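# Sort faulty pump bottles into tray, good ones upright

## Task

Five empty pump bottles stand on the table, and one or two of them have a defective pump whose head stays down once pressed. Move every defective bottle into the grey tray. Every working bottle must finish upright on the table and not in the tray. Nothing may count on the robot holding it in place at the end. Release everything, move the grippers away, and make sure all objects settle and stay still shortly after you stop.

## Robot and tools

ROBOT. There are two six-joint arms (UFACTORY 850 type), left_arm and right_arm, each ending in a parallel two-finger gripper with a wrist camera. Base positions in the scene frame: left_arm at (+0.064, +0.308, 0) m with quat_wxyz (+1.000, 0, 0, -0.011); right_arm at (+0.035, -0.390, 0) m with quat_wxyz (+1.000, 0, 0, +0.009). Both bases are only slightly rotated about z.

SCENE FRAME. The origin sits on the table surface midway between the arms. +x points out across the table, +z points up, and left_arm is on the +y side. The arm names do not correspond to the left or right of any image.

GRIPPER GEOMETRY. The fingers extend along the gripper's +z axis and open and close along its y axis. The reported end_effector_position is the pinch point between the pads when closed, roughly 2 cm short of the fingertips. While closing, the tips creep about 10 mm further along +z. Fully open, the pads are 0.084 m apart.

execute_actions. The argument "actions" is a list holding zero or one entry. An empty list sends nothing and returns the state with camera pictures; this is a LOOK. A move entry is {"rows": [...], "steps": n}. Each row covers one control step of 1/30 s, and steps is 5 to 15 (default 15). If there are fewer rows than steps, the final row is repeated. A wait entry is {"steps": n} with n up to 300. It sends no command and returns once n steps have passed since the previous result, and your reply time counts toward those steps. Add "pictures": true to get images with a move or a wait. A refused call does nothing.

ROW LAYOUT. Every row is one flat list of 14 numbers covering both arms, even if only one arm moves. The first seven belong to left_arm and the last seven to right_arm. For each arm, the order is: waist, shoulder, elbow, forearm roll, wrist pitch, wrist roll, then gripper opening. The six joint values are absolute target angles in radians, in the same form as the Joint positions line. They are not offsets. Stated ranges: waist -6.283..6.283, shoulder -2.304..2.304, elbow -4.224..0.061, forearm roll -6.283..6.283, wrist pitch -2.164..2.164, wrist roll -6.283..6.283. The opening is a scale from -1 (closed) to +1 (fully open).

LIMIT RULES. A call is refused if a target exceeds a range end by more than 0.010 rad and lies further out than that joint's last reported angle. True ends may differ from the stated ones by up to 0.010 rad. A target beyond the true end is clipped, and the result then reports "joint sent to its limit". That line may refer to an earlier action that is still running. If the line is missing, do not assume the joint has more room.

MOTION LIMITS. Joint targets move at most 3.14 rad/s and take 0.16 s to reach that speed. All joints of an arm are slowed together, so a move from rest ends at the same time for every joint. On each step, a target stays within 0.623 rad of the measured angle. If targets would shift the gripper more than 70 mm from where it currently is, the whole arm's targets are pulled back. Large moves therefore take several calls or need a wait.

TIMING. A result is produced 5 steps before its action ends. Those last steps run while you compose your next reply. Between calls, each arm keeps heading toward the last row sent. It stops doing so once everything is nearly still, including moves that are blocked or very slow, or once any step is HELD. After that, only a new action makes an arm travel further or press harder. Fingers already in motion finish opening or closing.

RESULT LINES. The state line reads `left_arm: …` | `right_arm: …` and gives each gripper's end_effector_position (m), end_effector_quat_wxyz, and linear and angular velocities (m/s, rad/s), all in the scene frame. The printed position can be off from the true one, more so at long reach. Joint positions and Joint velocities give one block per arm: six joints in rad or rad/s, then the pad gap in m or m/s. grip_measured is the measured opening on the -1..1 command scale. "joint command not followed" means the clearance check changed or blocked joint targets on some steps; the rest of the row was still applied. HELD marks steps on which your row was wholly or partly not sent. Joint torques are total drive outputs, nonzero even in free air, and carry per-arm offsets, scaling and noise.

GRASPING. To hold something, command an opening well below grip_measured; a lower value squeezes harder. The force limit is about 24 N per pad for objects up to about 6 cm wide. A fast close can overshoot that force. Sending back the grip_measured value still grips lightly, but wider objects may slip. The pump bottles are empty and light.

FAULTS AND HAZARDS. Joint load limits in N m: waist 56.4, shoulder 56.4, elbow 47, forearm roll 25.3, wrist pitch 17.8, wrist roll 17.8. A held object's weight counts toward them. If contact torque reaches a limit, that arm backs the joint off slightly, pauses for 10 s, and drops the rest of the call. Holding loads heats the motors: a MOTOR HOT warning appears from 65 °C, and at 80 °C the arm is braked until it cools, reported as OVER-TEMPERATURE FAULT. Keep the arms from colliding or pressing on each other. Do not knock or place anything off the table. Avoid drops, slams and heavy pushing; press pump heads gently. Held parts may occasionally be tugged and loose objects nudged, so check the state afterwards.

zoom_image. Arguments are camera (cam_head_left, cam_head_right, cam_left_wrist or cam_right_wrist) and region [x0, y0, x1, y1] in pixels of that camera's latest image, with (0,0) at the top-left. The region may be at most 504 by 504. All images are 672x504. The head cameras have about 68° vertical field of view with strong radial distortion; the wrist cameras have about 42-44°. In the wrist camera frame, +z looks forward, +x is image-right and +y is image-down.

read_manual. The optional section argument takes "licences" and returns the URDF licence texts. It does not move anything.

finished_scene. Pass the number of the scene you are ending. The goal must already hold and must stay true afterwards. Replying without any tool call ends the session.

Each tool is called after ">>>" as a command line: name --argument value for each argument, lists and objects as JSON in quotes; but a table of rows of numbers goes row by row, as --pt "numbers of a row", without its own name.

## Session

>>> execute_actions --actions '[]'

Scene clock: 0.00 s of 5100.00 s.
left_arm: end_effector_position=(+0.1246, +0.0125, +0.2449) grip_measured=+1.00 end_effector_quat_wxyz=(-0.039, +0.045, +0.996, +0.065) end_effector_velocity=(-0.000, -0.000, +0.000) end_effector_angular_velocity=(-0.001, +0.000, -0.000) | right_arm: end_effector_position=(+0.6358, -0.3762, +0.2514) grip_measured=+1.00 end_effector_quat_wxyz=(-0.001, +1.000, +0.010, +0.001) end_effector_velocity=(-0.000, -0.000, -0.001) end_effector_angular_velocity=(-0.001, +0.001, -0.000)
Joint positions: left_arm=[-1.316  0.07  -0.531 -0.057 -0.748  1.94   0.084] | right_arm=[ 0.003 -0.53  -1.292  0.003 -0.759 -0.001  0.084]
Joint velocities: left_arm=[-0.001  0.001  0.    -0.001  0.     0.    -0.   ] | right_arm=[-0.001 -0.001  0.    -0.001  0.    -0.     0.   ]
Joint torques (N m, as the arm reports them, + toward a larger angle): no reading

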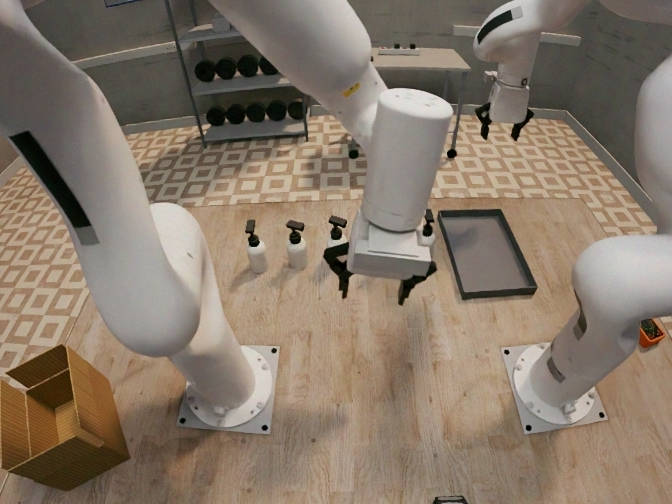

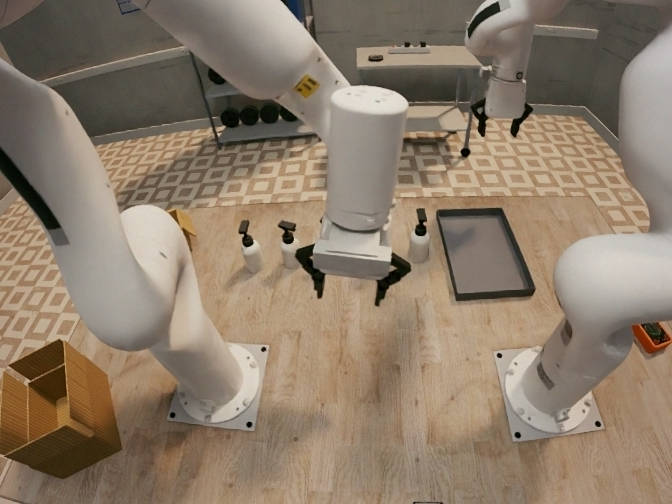

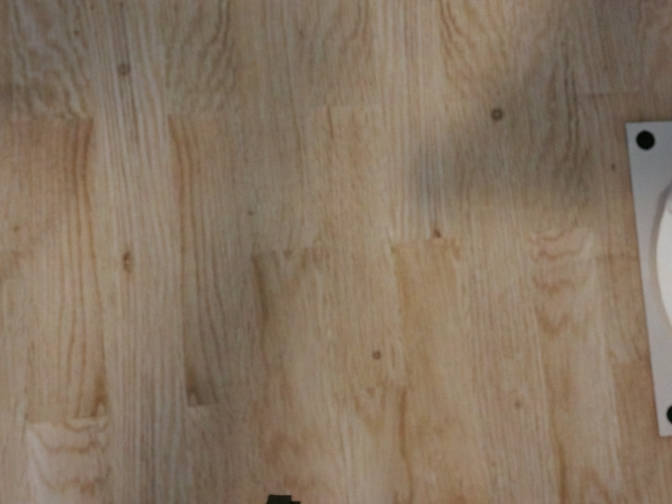

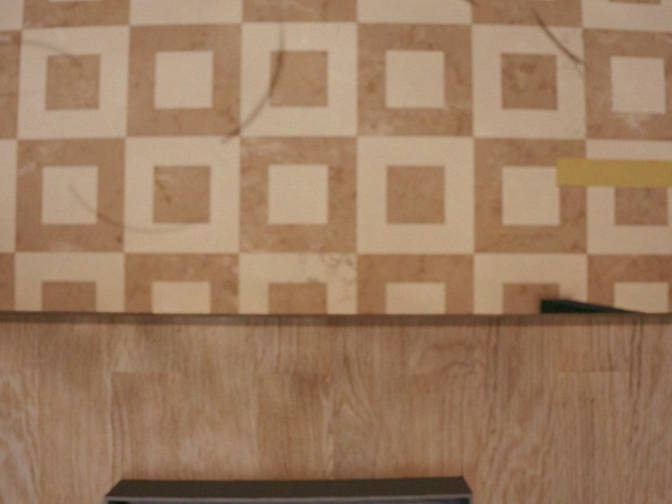

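>>> execute_actions --actions '[{"rows":[[-0.7,0.1,-0.7,0,-0.8,1.3,1,0.003,-0.53,-1.292,0,-0.76,0,1]],"steps":15}]'

>>> execute_actions --actions '[{"rows":[[1.2,0,-0.7,0,-0.7,0,-1,0.003,-0.53,-1.292,0,-0.76,0,1]],"steps":15}]'

>>> execute_actions --actions '[{"steps":25}]'

>>> execute_actions --actions '[{"rows":[[1.2,0,-0.7,0,-0.7,0,-1,0.66,-0.3,-1.2,0,-0.9,0.66,-1]],"steps":15}]'

>>> execute_actions --actions '[{"steps":25}]' --pictures true

Scene clock: 0.63 s of 5100.00 s.
left_arm: end_effector_position=(+0.2160, +0.0124, +0.2740) grip_measured=+1.00 end_effector_quat_wxyz=(-0.023, -0.205, +0.978, +0.037) end_effector_velocity=(+0.384, +0.062, +0.125) end_effector_angular_velocity=(-0.128, -0.241, +2.070) | right_arm: end_effector_position=(+0.6356, -0.3767, +0.2514) grip_measured=+1.00 end_effector_quat_wxyz=(-0.000, +1.000, +0.011, +0.001) end_effector_velocity=(+0.000, +0.000, +0.000) end_effector_angular_velocity=(-0.001, -0.000, +0.002)
Joint positions: left_arm=[-1.058  0.083 -0.602 -0.033 -0.77   1.673  0.084] | right_arm=[ 0.003 -0.53  -1.292  0.    -0.76  -0.     0.084]
Joint velocities: left_arm=[ 1.058  0.053 -0.289  0.098 -0.09  -1.094 -0.   ] | right_arm=[ 0.     0.    -0.001 -0.001 -0.001 -0.    -0.   ]
Joint torques (N m, as the arm reports them, + toward a larger angle): left_arm=[  4.66   5.68 -19.86   1.48  -0.11  -0.24] | right_arm=[  0.75  47.01 -30.16   2.85  -0.44  -0.75]
Steps of this call (steps 1 to 9: nothing new was sent; steps 10 to 19: the first 10 steps of this action). Readings (joint positions):
10: left_arm=[-1.316 0.070 -0.531 -0.057 -0.748 1.940] | right_arm=[0.003 -0.530 -1.292 0.003 -0.759 -0.001]
11: left_arm=[-1.313 0.070 -0.532 -0.056 -0.749 1.936] | right_arm=[0.003 -0.530 -1.292 0.002 -0.760 -0.001]
13: left_arm=[-1.276 0.072 -0.541 -0.053 -0.752 1.897] | right_arm=[0.003 -0.530 -1.292 0.001 -0.760 -0.000]
17: left_arm=[-1.129 0.079 -0.583 -0.039 -0.764 1.747] | right_arm=[0.003 -0.530 -1.292 0.000 -0.760 -0.000]
19: the state above

Scene clock: 1.13 s of 5100.00 s.
left_arm: end_effector_position=(+0.3801, +0.1146, +0.2930) grip_measured=-0.45 end_effector_quat_wxyz=(+0.005, +0.670, -0.742, -0.008) end_effector_velocity=(+0.240, +0.327, -0.026) end_effector_angular_velocity=(+0.013, -0.038, +2.147) | right_arm: end_effector_position=(+0.6356, -0.3767, +0.2514) grip_measured=+1.00 end_effector_quat_wxyz=(-0.000, +1.000, +0.011, +0.001) end_effector_velocity=(-0.000, +0.000, -0.000) end_effector_angular_velocity=(+0.000, +0.001, +0.001)
Joint positions: left_arm=[-0.525  0.054 -0.679 -0.007 -0.752  1.131  0.024] | right_arm=[ 0.003 -0.53  -1.292  0.    -0.76  -0.     0.084]
Joint velocities: left_arm=[ 1.083 -0.108 -0.037  0.016  0.102 -1.076 -0.202] | right_arm=[ 0.001  0.     0.001  0.     0.    -0.    -0.   ]
Joint torques (N m, as the arm reports them, + toward a larger angle): left_arm=[  1.34  10.89 -21.03   2.72  -0.07  -0.12] | right_arm=[  0.9   46.62 -30.48   2.72  -0.45  -0.76]
Steps of this call (steps 1 to 5: the last 5 steps of your previous action; steps 6 to 15: the first 10 steps of this action). Readings (joint positions):
6: left_arm=[-0.851 0.093 -0.659 -0.014 -0.787 1.457] | right_arm=[0.003 -0.530 -1.292 0.000 -0.760 -0.000]
7: left_arm=[-0.816 0.093 -0.667 -0.011 -0.788 1.422] | right_arm=[0.003 -0.530 -1.292 0.000 -0.760 -0.000]
9: left_arm=[-0.743 0.082 -0.671 -0.010 -0.778 1.349] | right_arm=[0.003 -0.530 -1.292 0.000 -0.760 -0.000]
13: left_arm=[-0.598 0.062 -0.677 -0.008 -0.760 1.204] | right_arm=[0.003 -0.530 -1.292 0.000 -0.760 -0.000]
15: the state above

Scene clock: 1.97 s of 5100.00 s.
left_arm: end_effector_position=(+0.4267, +0.4380, +0.2829) grip_measured=-1.00 end_effector_quat_wxyz=(+0.001, +1.000, +0.015, -0.002) end_effector_velocity=(-0.131, +0.386, -0.004) end_effector_angular_velocity=(+0.006, -0.006, +1.653) | right_arm: end_effector_position=(+0.6356, -0.3767, +0.2514) grip_measured=+1.00 end_effector_quat_wxyz=(-0.000, +1.000, +0.011, +0.001) end_effector_velocity=(-0.000, +0.000, +0.000) end_effector_angular_velocity=(+0.000, +0.000, -0.001)
Joint positions: left_arm=[ 0.365  0.011 -0.696 -0.001 -0.711  0.316  0.   ] | right_arm=[ 0.003 -0.53  -1.292 -0.    -0.76  -0.     0.084]
Joint velocities: left_arm=[ 1.057 -0.019 -0.008  0.002  0.02  -0.598  0.   ] | right_arm=[-0.     0.001  0.001  0.     0.     0.     0.   ]
Joint torques (N m, as the arm reports them, + toward a larger angle): left_arm=[  4.24  14.61 -19.57   1.73   0.22   0.01] | right_arm=[  1.07  47.39 -30.57   2.44  -0.36  -0.74]
Kept back: nothing.
Steps of this call (steps 1 to 5: the last 5 steps of your previous action; steps 6 to 25: the robot went on to your last target). Readings (joint positions):
1: left_arm=[-0.489 0.051 -0.681 -0.007 -0.749 1.095] | right_arm=[0.003 -0.530 -1.292 0.000 -0.760 -0.000]
2: left_arm=[-0.453 0.048 -0.682 -0.006 -0.746 1.059] | right_arm=[0.003 -0.530 -1.292 0.000 -0.760 -0.000]
4: left_arm=[-0.381 0.042 -0.684 -0.005 -0.740 0.988] | right_arm=[0.003 -0.530 -1.292 0.000 -0.760 -0.000]
8: left_arm=[-0.238 0.032 -0.688 -0.004 -0.731 0.844] | right_arm=[0.003 -0.530 -1.292 0.000 -0.760 0.000]
25: the state above

Scene clock: 2.30 s of 5100.00 s.
left_arm: end_effector_position=(+0.3610, +0.5565, +0.2817) grip_measured=-1.00 end_effector_quat_wxyz=(+0.001, +0.965, +0.262, -0.001) end_effector_velocity=(-0.258, +0.316, -0.003) end_effector_angular_velocity=(+0.004, -0.002, +1.412) | right_arm: end_effector_position=(+0.6093, -0.2722, +0.2790) grip_measured=-0.45 end_effector_quat_wxyz=(-0.000, +1.000, +0.010, +0.001) end_effector_velocity=(-0.140, +0.399, +0.107) end_effector_angular_velocity=(+0.002, -0.003, +0.005)
Joint positions: left_arm=[ 0.717  0.006 -0.698 -0.001 -0.706  0.166  0.   ] | right_arm=[ 0.183 -0.466 -1.266  0.    -0.799  0.182  0.024]
Joint velocities: left_arm=[ 1.053 -0.012 -0.005  0.001  0.011 -0.36   0.   ] | right_arm=[ 0.715  0.25   0.097  0.    -0.15   0.71  -0.201]
Joint torques (N m, as the arm reports them, + toward a larger angle): left_arm=[  4.23  13.08 -20.88   2.28   0.22  -0.12] | right_arm=[  1.46  46.04 -30.68   2.44  -0.28  -0.57]
Steps of this call (steps 1 to 10: the first 10 steps of this action). Readings (joint positions):
1: left_arm=[0.400 0.010 -0.696 -0.001 -0.710 0.296] | right_arm=[0.003 -0.530 -1.292 -0.000 -0.760 0.000]
2: left_arm=[0.435 0.010 -0.696 -0.001 -0.709 0.278] | right_arm=[0.005 -0.529 -1.291 -0.000 -0.761 0.004]
4: left_arm=[0.506 0.009 -0.697 -0.001 -0.708 0.245] | right_arm=[0.038 -0.517 -1.286 -0.000 -0.769 0.039]
8: left_arm=[0.647 0.007 -0.697 -0.001 -0.706 0.190] | right_arm=[0.136 -0.482 -1.273 0.000 -0.789 0.134]
10: the state above

Scene clock: 3.13 s of 5100.00 s.
left_arm: end_effector_position=(+0.2127, +0.6678, +0.2803) grip_measured=-1.00 end_effector_quat_wxyz=(+0.000, +0.832, +0.555, -0.000) end_effector_velocity=(-0.003, +0.002, +0.000) end_effector_angular_velocity=(+0.000, -0.000, +0.011) | right_arm: end_effector_position=(+0.4591, -0.0510, +0.3441) grip_measured=-1.00 end_effector_quat_wxyz=(+0.000, +1.000, +0.009, -0.000) end_effector_velocity=(-0.014, +0.012, +0.004) end_effector_angular_velocity=(-0.001, +0.001, -0.002)
Joint positions: left_arm=[ 1.199  0.    -0.7   -0.    -0.7    0.     0.   ] | right_arm=[ 0.656 -0.301 -1.2   -0.    -0.899  0.657  0.   ]
Joint velocities: left_arm=[ 0.009 -0.    -0.001 -0.    -0.001 -0.002  0.   ] | right_arm=[ 0.033  0.011  0.005 -0.    -0.008  0.035  0.   ]
Joint torques (N m, as the arm reports them, + toward a larger angle): left_arm=[  3.04  11.96 -19.22   3.73   0.37  -0.35] | right_arm=[ -1.25  37.44 -31.86   2.64  -0.35  -0.69]
Kept back: nothing.
Steps of this call (steps 1 to 5: the last 5 steps of your previous action; steps 6 to 25: the robot went on to your last target). Readings (joint positions):
1: left_arm=[0.752 0.005 -0.698 -0.001 -0.705 0.154] | right_arm=[0.207 -0.457 -1.263 0.000 -0.804 0.205]
2: left_arm=[0.787 0.005 -0.698 -0.001 -0.705 0.142] | right_arm=[0.231 -0.449 -1.260 0.000 -0.809 0.229]
4: left_arm=[0.858 0.004 -0.698 -0.001 -0.704 0.118] | right_arm=[0.279 -0.433 -1.253 0.000 -0.819 0.277]
8: left_arm=[0.998 0.002 -0.699 -0.000 -0.702 0.069] | right_arm=[0.376 -0.399 -1.240 0.000 -0.840 0.374]
25: the state above

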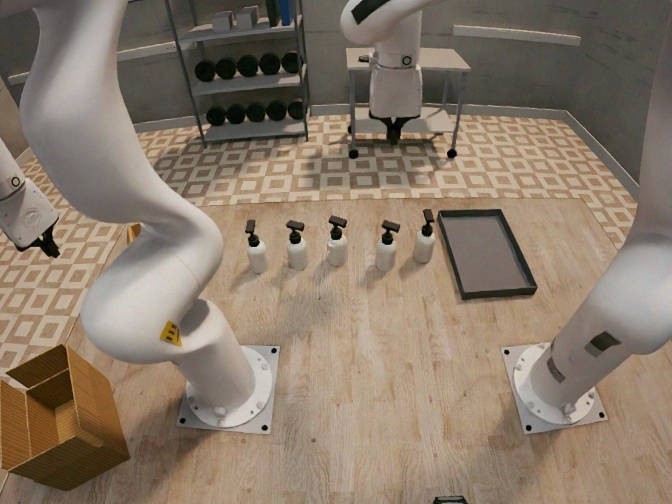

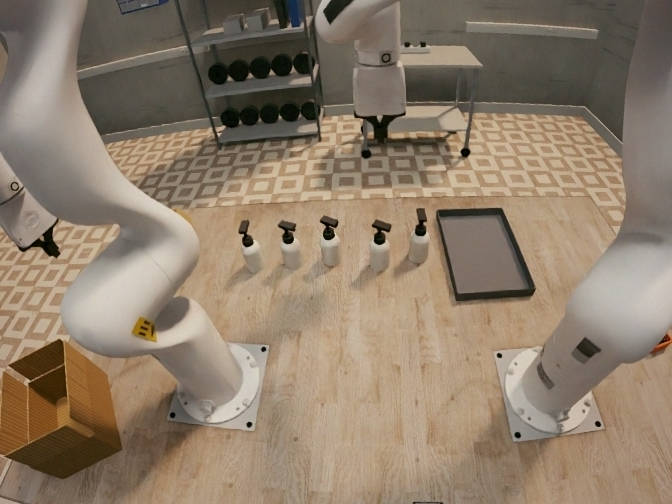

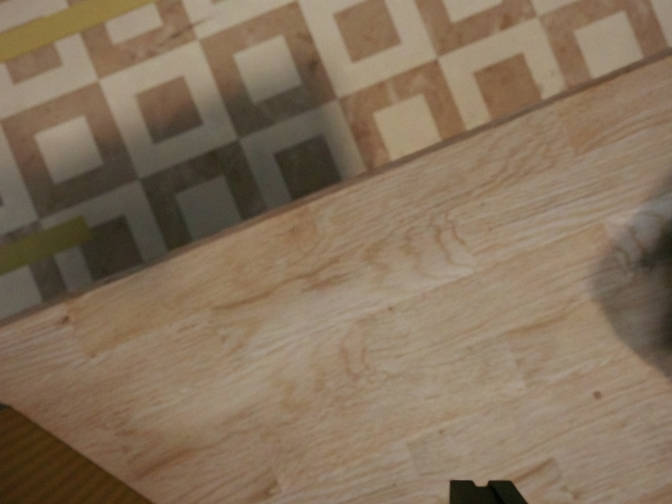

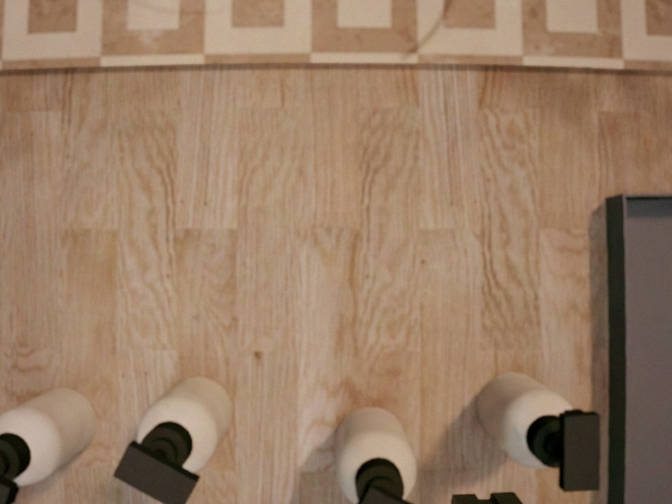

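>>> execute_actions --actions '[{"rows":[[1.2,0,-0.7,0,-0.7,0,-1,0.561,-0.291,-0.816,0,-0.525,0.561,-1]],"steps":15}]'

>>> execute_actions --actions '[{"steps":12}]' --pictures true

Scene clock: 3.97 s of 5100.00 s.
left_arm: end_effector_position=(+0.2123, +0.6680, +0.2803) grip_measured=-1.00 end_effector_quat_wxyz=(+0.000, +0.831, +0.556, +0.000) end_effector_velocity=(+0.000, +0.001, +0.000) end_effector_angular_velocity=(+0.002, -0.002, +0.001) | right_arm: end_effector_position=(+0.4405, -0.1001, +0.2560) grip_measured=-1.00 end_effector_quat_wxyz=(+0.000, +1.000, +0.009, -0.000) end_effector_velocity=(-0.112, -0.223, -0.341) end_effector_angular_velocity=(-0.003, +0.004, +0.000)
Joint positions: left_arm=[ 1.2  0.  -0.7 -0.  -0.7  0.   0. ] | right_arm=[ 0.602 -0.295 -0.976 -0.    -0.681  0.602  0.   ]
Joint velocities: left_arm=[ 0.001 -0.001 -0.002 -0.001  0.001  0.     0.   ] | right_arm=[-0.234  0.022  0.915 -0.     0.889 -0.235  0.   ]
Joint torques (N m, as the arm reports them, + toward a larger angle): left_arm=[  4.11  11.18 -19.03   2.82   0.18  -0.18] | right_arm=[  1.87  38.06 -28.44   2.37  -0.45  -0.46]
Steps of this call (steps 1 to 15: the robot went on to your last target; steps 16 to 25: the first 10 steps of this action). Readings (joint positions):
16: left_arm=[1.200 0.000 -0.700 -0.000 -0.700 0.000] | right_arm=[0.660 -0.300 -1.200 -0.000 -0.900 0.660]
17: left_arm=[1.200 0.000 -0.700 -0.000 -0.700 0.000] | right_arm=[0.659 -0.300 -1.197 0.000 -0.896 0.659]
19: left_arm=[1.200 0.000 -0.700 -0.000 -0.700 0.000] | right_arm=[0.650 -0.298 -1.162 0.000 -0.859 0.649]
23: left_arm=[1.200 0.000 -0.700 -0.000 -0.700 0.000] | right_arm=[0.618 -0.297 -1.036 -0.000 -0.741 0.618]
25: the state above

Scene clock: 4.37 s of 5100.00 s.
left_arm: end_effector_position=(+0.2123, +0.6680, +0.2803) grip_measured=-1.00 end_effector_quat_wxyz=(+0.000, +0.831, +0.556, +0.000) end_effector_velocity=(+0.000, +0.000, +0.001) end_effector_angular_velocity=(+0.002, -0.001, -0.001) | right_arm: end_effector_position=(+0.4171, -0.1394, +0.2009) grip_measured=-1.00 end_effector_quat_wxyz=(-0.000, +1.000, +0.009, +0.000) end_effector_velocity=(-0.006, -0.007, -0.010) end_effector_angular_velocity=(-0.001, +0.002, +0.001)
Joint positions: left_arm=[ 1.2  0.  -0.7  0.  -0.7 -0.   0. ] | right_arm=[ 0.562 -0.291 -0.819  0.    -0.527  0.562  0.   ]
Joint velocities: left_arm=[-0.     0.002 -0.    -0.    -0.     0.     0.   ] | right_arm=[-0.005  0.     0.028  0.     0.026 -0.007  0.   ]
Joint torques (N m, as the arm reports them, + toward a larger angle): left_arm=[  2.57  13.86 -20.2    2.15   0.22  -0.36] | right_arm=[  0.91  33.27 -27.42   2.18  -0.2   -0.75]
Kept back: nothing.
Steps of this call (steps 1 to 5: the last 5 steps of your previous action; steps 6 to 12: the robot went on to your last target). Readings (joint positions):
1: left_arm=[1.200 -0.000 -0.700 -0.000 -0.700 0.000] | right_arm=[0.594 -0.294 -0.945 -0.000 -0.652 0.594]
2: left_arm=[1.200 -0.000 -0.700 -0.000 -0.700 0.000] | right_arm=[0.586 -0.294 -0.915 -0.000 -0.622 0.587]
4: left_arm=[1.200 0.000 -0.700 -0.000 -0.700 -0.000] | right_arm=[0.573 -0.293 -0.862 -0.000 -0.573 0.574]
8: left_arm=[1.200 0.000 -0.700 -0.000 -0.700 -0.000] | right_arm=[0.564 -0.291 -0.827 -0.000 -0.536 0.564]
12: the state above

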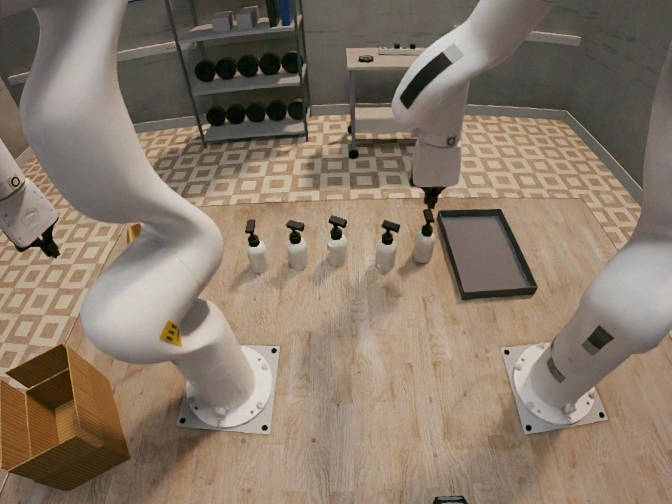

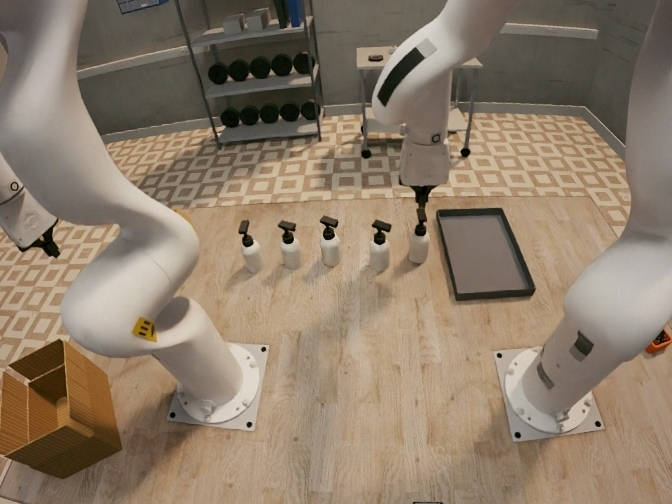

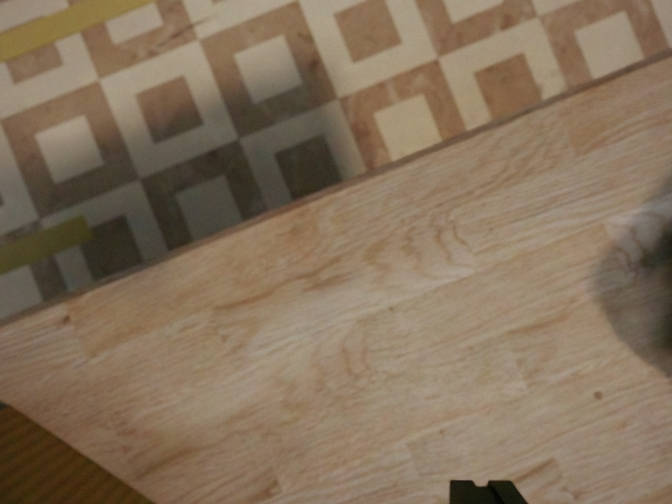

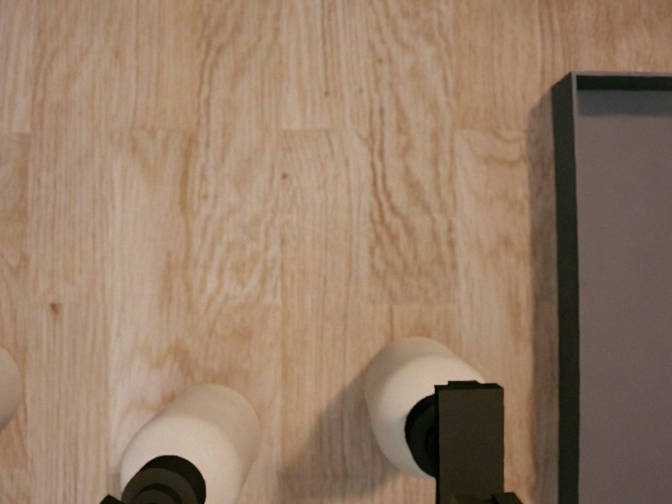

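>>> execute_actions --actions '[{"rows":[[1.2,0,-0.7,0,-0.7,0,-1,0.556,-0.393,-0.795,0,-0.402,0.556,-1]],"steps":15}]'

>>> execute_actions --actions '[{"rows":[[1.2,0,-0.7,0,-0.7,0,-1,0.556,-0.285,-0.816,0,-0.531,0.556,-1]],"steps":12}]'

>>> execute_actions --actions '[{"rows":[[1.2,0,-0.7,0,-0.7,0,-1,0.760,-0.37,-0.938,0,-0.568,0.760,-1]],"steps":15}]'

>>> execute_actions --actions '[{"steps":10}]' --pictures true

Scene clock: 5.00 s of 5100.00 s.
left_arm: end_effector_position=(+0.2123, +0.6680, +0.2803) grip_measured=-1.00 end_effector_quat_wxyz=(+0.000, +0.831, +0.556, +0.000) end_effector_velocity=(+0.001, -0.001, +0.000) end_effector_angular_velocity=(+0.000, -0.001, -0.001) | right_arm: end_effector_position=(+0.4166, -0.1428, +0.1498) grip_measured=-1.00 end_effector_quat_wxyz=(+0.000, +1.000, +0.009, -0.000) end_effector_velocity=(+0.007, +0.002, -0.027) end_effector_angular_velocity=(+0.016, -0.024, +0.000)
Joint positions: left_arm=[ 1.2 -0.  -0.7 -0.  -0.7  0.   0. ] | right_arm=[ 0.556 -0.387 -0.796  0.    -0.411  0.556  0.   ]
Joint velocities: left_arm=[-0.002  0.001  0.    -0.001 -0.    -0.     0.   ] | right_arm=[-0.003 -0.056  0.006  0.     0.091 -0.004  0.   ]
Joint torques (N m, as the arm reports them, + toward a larger angle): left_arm=[  4.02  13.35 -19.78   2.4    0.32  -0.1 ] | right_arm=[  0.29  35.54 -23.03   2.07  -0.5   -0.68]
Steps of this call (steps 1 to 9: the robot went on to your last target; steps 10 to 19: the first 10 steps of this action). Readings (joint positions):
10: left_arm=[1.200 0.000 -0.700 0.000 -0.700 0.000] | right_arm=[0.561 -0.291 -0.816 0.000 -0.525 0.561]
11: left_arm=[1.200 0.000 -0.700 -0.000 -0.700 -0.000] | right_arm=[0.561 -0.293 -0.816 0.000 -0.522 0.561]
13: left_arm=[1.200 0.000 -0.700 -0.000 -0.700 -0.000] | right_arm=[0.560 -0.320 -0.812 0.000 -0.485 0.559]
17: left_arm=[1.200 0.000 -0.700 -0.000 -0.700 -0.000] | right_arm=[0.557 -0.380 -0.797 -0.000 -0.420 0.557]
19: the state above

Scene clock: 5.40 s of 5100.00 s.
left_arm: end_effector_position=(+0.2123, +0.6680, +0.2803) grip_measured=-1.00 end_effector_quat_wxyz=(+0.000, +0.831, +0.556, +0.000) end_effector_velocity=(-0.001, -0.001, -0.001) end_effector_angular_velocity=(-0.002, +0.003, -0.001) | right_arm: end_effector_position=(+0.4188, -0.1415, +0.1918) grip_measured=-1.00 end_effector_quat_wxyz=(-0.001, +1.000, +0.009, +0.002) end_effector_velocity=(+0.005, +0.004, +0.158) end_effector_angular_velocity=(+0.016, -0.025, +0.002)
Joint positions: left_arm=[ 1.2 -0.  -0.7 -0.  -0.7  0.   0. ] | right_arm=[ 0.556 -0.306 -0.813  0.    -0.502  0.556  0.   ]
Joint velocities: left_arm=[ 0.    -0.     0.001  0.003 -0.001 -0.     0.   ] | right_arm=[ 0.002  0.296 -0.067 -0.    -0.333  0.     0.   ]
Joint torques (N m, as the arm reports them, + toward a larger angle): left_arm=[  3.65  11.48 -19.38   2.22   0.18  -0.31] | right_arm=[  1.11   8.92 -16.03   2.21  -0.21  -0.7 ]
Steps of this call (steps 1 to 5: the last 5 steps of your previous action; steps 6 to 12: the first 7 steps of this action). Readings (joint positions):
6: left_arm=[1.200 0.000 -0.700 0.000 -0.700 0.000] | right_arm=[0.556 -0.392 -0.795 -0.000 -0.403 0.556]
7: left_arm=[1.200 0.000 -0.700 -0.000 -0.700 -0.000] | right_arm=[0.556 -0.390 -0.796 -0.000 -0.406 0.556]
9: left_arm=[1.200 -0.000 -0.700 0.000 -0.700 0.000] | right_arm=[0.556 -0.363 -0.800 -0.000 -0.442 0.556]
12: the state above

Scene clock: 5.90 s of 5100.00 s.
left_arm: end_effector_position=(+0.2123, +0.6680, +0.2803) grip_measured=-1.00 end_effector_quat_wxyz=(+0.000, +0.831, +0.556, +0.000) end_effector_velocity=(-0.000, +0.001, +0.001) end_effector_angular_velocity=(+0.002, -0.002, +0.002) | right_arm: end_effector_position=(+0.3934, -0.0526, +0.2041) grip_measured=-1.00 end_effector_quat_wxyz=(-0.000, +1.000, +0.011, +0.000) end_effector_velocity=(-0.054, +0.139, +0.004) end_effector_angular_velocity=(-0.003, +0.003, -0.015)
Joint positions: left_arm=[ 1.2 -0.  -0.7  0.  -0.7  0.   0. ] | right_arm=[ 0.737 -0.361 -0.923  0.    -0.563  0.734  0.   ]
Joint velocities: left_arm=[ 0.001  0.001 -0.001 -0.001  0.     0.     0.   ] | right_arm=[ 0.281 -0.114 -0.17  -0.001 -0.061  0.297  0.   ]
Joint torques (N m, as the arm reports them, + toward a larger angle): left_arm=[  3.5   13.48 -20.87   2.51   0.23  -0.31] | right_arm=[-11.36  44.26 -24.1    2.19  -0.25  -0.89]
Steps of this call (steps 1 to 5: the last 5 steps of your previous action; steps 6 to 15: the first 10 steps of this action). Readings (joint positions):
6: left_arm=[1.200 -0.000 -0.700 0.000 -0.700 -0.000] | right_arm=[0.556 -0.288 -0.815 -0.000 -0.528 0.556]
7: left_arm=[1.200 0.000 -0.700 -0.000 -0.700 -0.000] | right_arm=[0.559 -0.288 -0.817 -0.000 -0.530 0.560]
9: left_arm=[1.200 0.000 -0.700 0.000 -0.700 -0.000] | right_arm=[0.593 -0.303 -0.839 -0.000 -0.537 0.597]
13: left_arm=[1.200 0.000 -0.700 0.000 -0.700 0.000] | right_arm=[0.706 -0.348 -0.905 0.000 -0.557 0.704]
15: the state above

Scene clock: 6.23 s of 5100.00 s.
left_arm: end_effector_position=(+0.2123, +0.6680, +0.2803) grip_measured=-1.00 end_effector_quat_wxyz=(+0.000, +0.831, +0.556, +0.000) end_effector_velocity=(-0.000, -0.000, -0.001) end_effector_angular_velocity=(-0.001, +0.001, -0.001) | right_arm: end_effector_position=(+0.3893, -0.0416, +0.2047) grip_measured=-1.00 end_effector_quat_wxyz=(+0.000, +1.000, +0.009, -0.000) end_effector_velocity=(-0.001, +0.005, +0.000) end_effector_angular_velocity=(+0.001, -0.002, +0.002)
Joint positions: left_arm=[ 1.2 -0.  -0.7  0.  -0.7  0.   0. ] | right_arm=[ 0.759 -0.37  -0.937 -0.    -0.568  0.759  0.   ]
Joint velocities: left_arm=[-0.    -0.001 -0.     0.001 -0.     0.     0.   ] | right_arm=[ 0.009 -0.003 -0.006 -0.001 -0.001  0.008  0.   ]
Joint torques (N m, as the arm reports them, + toward a larger angle): left_arm=[  4.34  14.31 -21.56   1.89   0.4   -0.1 ] | right_arm=[  0.34  36.97 -27.3    2.46  -0.36  -0.71]
Kept back: nothing.
Steps of this call (steps 1 to 5: the last 5 steps of your previous action; steps 6 to 10: the robot went on to your last target). Readings (joint positions):
1: left_arm=[1.200 -0.000 -0.700 -0.000 -0.700 0.000] | right_arm=[0.744 -0.364 -0.928 0.000 -0.564 0.742]
2: left_arm=[1.200 0.000 -0.700 -0.000 -0.700 -0.000] | right_arm=[0.749 -0.365 -0.931 0.000 -0.565 0.748]
4: left_arm=[1.200 0.000 -0.700 -0.000 -0.700 0.000] | right_arm=[0.754 -0.368 -0.934 -0.000 -0.567 0.754]
8: left_arm=[1.200 -0.000 -0.700 -0.000 -0.700 -0.000] | right_arm=[0.758 -0.369 -0.937 -0.000 -0.568 0.759]
10: the state above

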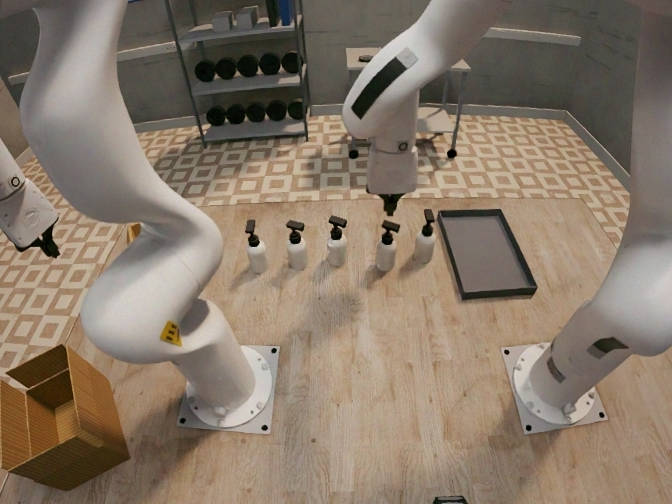

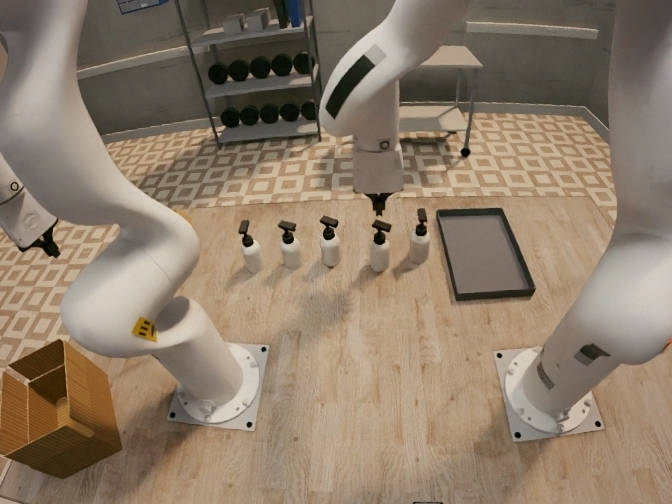

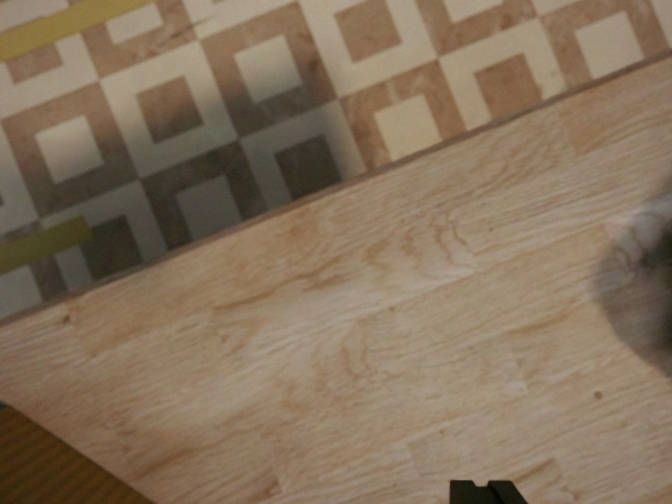

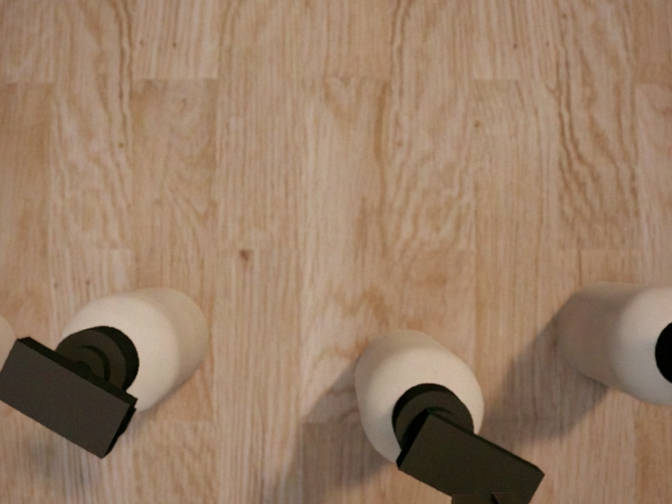

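>>> execute_actions --actions '[{"rows":[[1.2,0,-0.7,0,-0.7,0,-1,0.757,-0.474,-0.919,0,-0.445,0.757,-1]],"steps":15}]'

>>> execute_actions --actions '[{"rows":[[1.2,0,-0.7,0,-0.7,0,-1,0.757,-0.365,-0.938,0,-0.573,0.757,-1]],"steps":12}]'

>>> execute_actions --actions '[{"rows":[[1.2,0,-0.7,0,-0.7,0,-1,0.874,-0.60,-1.29,0,-0.69,0.874,-1]],"steps":15}]'

>>> execute_actions --actions '[{"steps":12}]' --pictures true

Scene clock: 6.87 s of 5100.00 s.
left_arm: end_effector_position=(+0.2123, +0.6680, +0.2803) grip_measured=-1.00 end_effector_quat_wxyz=(+0.000, +0.831, +0.556, +0.000) end_effector_velocity=(-0.000, +0.000, +0.000) end_effector_angular_velocity=(+0.000, -0.001, +0.001) | right_arm: end_effector_position=(+0.3899, -0.0420, +0.1501) grip_measured=-1.00 end_effector_quat_wxyz=(+0.000, +1.000, +0.009, -0.000) end_effector_velocity=(+0.008, +0.006, -0.028) end_effector_angular_velocity=(+0.023, -0.024, +0.000)
Joint positions: left_arm=[ 1.2 -0.  -0.7  0.  -0.7 -0.   0. ] | right_arm=[ 0.757 -0.468 -0.92   0.    -0.454  0.757  0.   ]
Joint velocities: left_arm=[ 0.001  0.    -0.    -0.001 -0.    -0.     0.   ] | right_arm=[-0.002 -0.055  0.001 -0.     0.089 -0.002  0.   ]
Joint torques (N m, as the arm reports them, + toward a larger angle): left_arm=[  0.59  11.27 -21.85   1.51   0.05  -0.21] | right_arm=[  0.88  40.86 -23.97   2.11  -0.4   -0.72]
Steps of this call (steps 1 to 9: the robot went on to your last target; steps 10 to 19: the first 10 steps of this action). Readings (joint positions):
10: left_arm=[1.200 -0.000 -0.700 -0.000 -0.700 0.000] | right_arm=[0.760 -0.370 -0.938 -0.000 -0.568 0.760]
11: left_arm=[1.200 -0.000 -0.700 -0.000 -0.700 0.000] | right_arm=[0.760 -0.372 -0.938 0.000 -0.565 0.760]
13: left_arm=[1.200 -0.000 -0.700 -0.000 -0.700 0.000] | right_arm=[0.759 -0.400 -0.934 0.000 -0.528 0.759]
17: left_arm=[1.200 0.000 -0.700 -0.000 -0.700 0.000] | right_arm=[0.757 -0.462 -0.920 -0.000 -0.463 0.757]
19: the state above

Scene clock: 7.27 s of 5100.00 s.
left_arm: end_effector_position=(+0.2123, +0.6680, +0.2803) grip_measured=-1.00 end_effector_quat_wxyz=(+0.000, +0.831, +0.556, +0.000) end_effector_velocity=(-0.001, -0.000, +0.000) end_effector_angular_velocity=(-0.000, -0.000, +0.002) | right_arm: end_effector_position=(+0.3916, -0.0405, +0.1961) grip_measured=-1.00 end_effector_quat_wxyz=(-0.002, +1.000, +0.009, +0.002) end_effector_velocity=(+0.004, +0.003, +0.173) end_effector_angular_velocity=(+0.026, -0.027, -0.001)
Joint positions: left_arm=[ 1.2  0.  -0.7  0.  -0.7  0.   0. ] | right_arm=[ 0.757 -0.386 -0.936  0.    -0.544  0.757  0.   ]
Joint velocities: left_arm=[ 0.002  0.001  0.001 -0.001 -0.     0.     0.   ] | right_arm=[-0.001  0.301 -0.066  0.    -0.329  0.     0.   ]
Joint torques (N m, as the arm reports them, + toward a larger angle): left_arm=[  1.96  12.15 -21.65   3.08  -0.02  -0.03] | right_arm=[  0.95   9.61 -15.93   2.44  -0.15  -0.75]
Steps of this call (steps 1 to 5: the last 5 steps of your previous action; steps 6 to 12: the first 7 steps of this action). Readings (joint positions):
6: left_arm=[1.200 0.000 -0.700 0.000 -0.700 0.000] | right_arm=[0.757 -0.472 -0.919 0.000 -0.447 0.757]
7: left_arm=[1.200 -0.000 -0.700 -0.000 -0.700 0.000] | right_arm=[0.757 -0.471 -0.920 0.000 -0.450 0.757]
9: left_arm=[1.200 0.000 -0.700 -0.000 -0.700 0.000] | right_arm=[0.757 -0.443 -0.923 -0.000 -0.485 0.757]
12: the state above

Scene clock: 7.77 s of 5100.00 s.
left_arm: end_effector_position=(+0.2123, +0.6680, +0.2803) grip_measured=-1.00 end_effector_quat_wxyz=(+0.000, +0.831, +0.556, +0.000) end_effector_velocity=(+0.000, +0.000, -0.000) end_effector_angular_velocity=(+0.002, -0.001, +0.001) | right_arm: end_effector_position=(+0.4128, +0.0515, +0.2089) grip_measured=-1.00 end_effector_quat_wxyz=(-0.000, +1.000, +0.010, +0.000) end_effector_velocity=(+0.049, +0.362, -0.007) end_effector_angular_velocity=(+0.010, -0.007, +0.015)
Joint positions: left_arm=[ 1.2  0.  -0.7  0.  -0.7 -0.   0. ] | right_arm=[ 0.845 -0.542 -1.201  0.    -0.659  0.844  0.   ]
Joint velocities: left_arm=[-0.     0.001  0.001 -0.     0.003 -0.     0.   ] | right_arm=[ 0.341 -0.666 -1.     0.001 -0.321  0.324  0.   ]
Joint torques (N m, as the arm reports them, + toward a larger angle): left_arm=[  0.19  11.82 -21.4    2.16   0.2   -0.32] | right_arm=[ -2.37  57.93 -19.91   2.26  -0.54  -0.85]
Steps of this call (steps 1 to 5: the last 5 steps of your previous action; steps 6 to 15: the first 10 steps of this action). Readings (joint positions):
6: left_arm=[1.200 0.000 -0.700 -0.000 -0.700 0.000] | right_arm=[0.757 -0.368 -0.937 -0.000 -0.570 0.757]
7: left_arm=[1.200 -0.000 -0.700 -0.000 -0.700 0.000] | right_arm=[0.758 -0.369 -0.940 -0.000 -0.572 0.758]
9: left_arm=[1.200 0.000 -0.700 0.000 -0.700 -0.000] | right_arm=[0.770 -0.393 -0.978 -0.000 -0.587 0.771]
13: left_arm=[1.200 -0.000 -0.700 0.000 -0.700 0.000] | right_arm=[0.820 -0.493 -1.128 0.000 -0.635 0.820]
15: the state above

Scene clock: 8.17 s of 5100.00 s.
left_arm: end_effector_position=(+0.2123, +0.6680, +0.2803) grip_measured=-1.00 end_effector_quat_wxyz=(+0.000, +0.831, +0.556, +0.000) end_effector_velocity=(-0.000, -0.000, -0.000) end_effector_angular_velocity=(-0.002, +0.001, +0.000) | right_arm: end_effector_position=(+0.4163, +0.0823, +0.2085) grip_measured=-1.00 end_effector_quat_wxyz=(+0.000, +1.000, +0.009, -0.000) end_effector_velocity=(-0.000, +0.005, -0.001) end_effector_angular_velocity=(-0.000, +0.001, +0.001)
Joint positions: left_arm=[ 1.2  0.  -0.7 -0.  -0.7  0.   0. ] | right_arm=[ 0.873 -0.599 -1.288 -0.    -0.69   0.874  0.   ]
Joint velocities: left_arm=[-0.    -0.001 -0.    -0.    -0.002 -0.     0.   ] | right_arm=[ 0.005 -0.009 -0.012  0.    -0.003  0.004  0.   ]
Joint torques (N m, as the arm reports them, + toward a larger angle): left_arm=[  1.57  13.87 -21.19   2.33   0.12  -0.04] | right_arm=[  0.58  48.48 -29.16   2.57  -0.4   -0.73]
Kept back: nothing.
Steps of this call (steps 1 to 5: the last 5 steps of your previous action; steps 6 to 12: the robot went on to your last target). Readings (joint positions):
1: left_arm=[1.200 0.000 -0.700 0.000 -0.700 0.000] | right_arm=[0.855 -0.561 -1.230 0.000 -0.668 0.853]
2: left_arm=[1.200 -0.000 -0.700 -0.000 -0.700 0.000] | right_arm=[0.862 -0.574 -1.250 0.000 -0.675 0.860]
4: left_arm=[1.200 -0.000 -0.700 0.000 -0.700 -0.000] | right_arm=[0.868 -0.588 -1.271 0.000 -0.683 0.867]
8: left_arm=[1.200 -0.000 -0.700 0.000 -0.700 0.000] | right_arm=[0.872 -0.596 -1.285 -0.000 -0.689 0.872]
12: the state above

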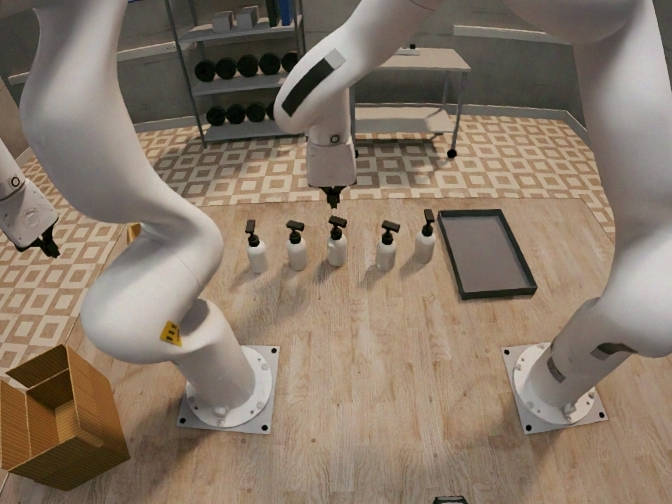

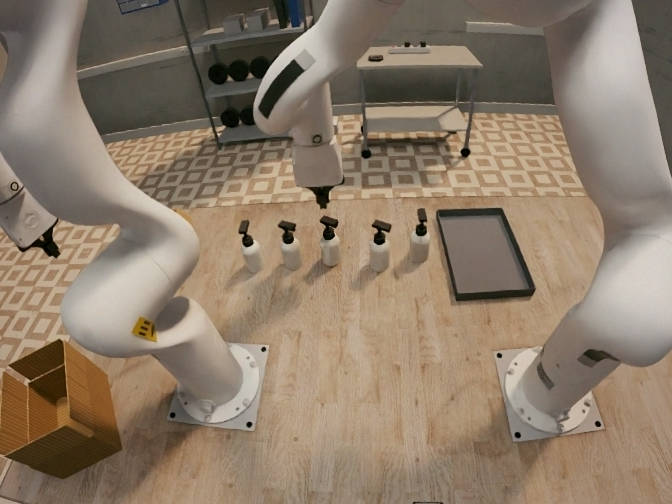

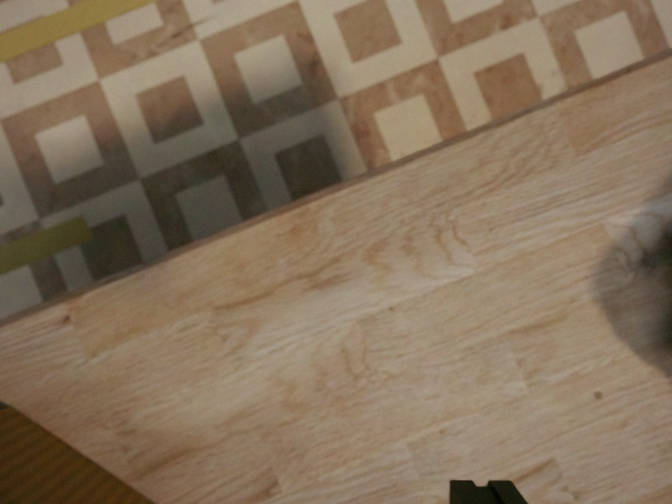

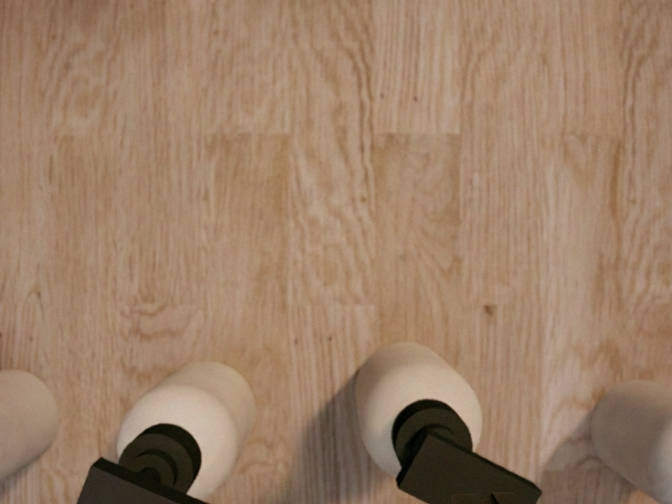

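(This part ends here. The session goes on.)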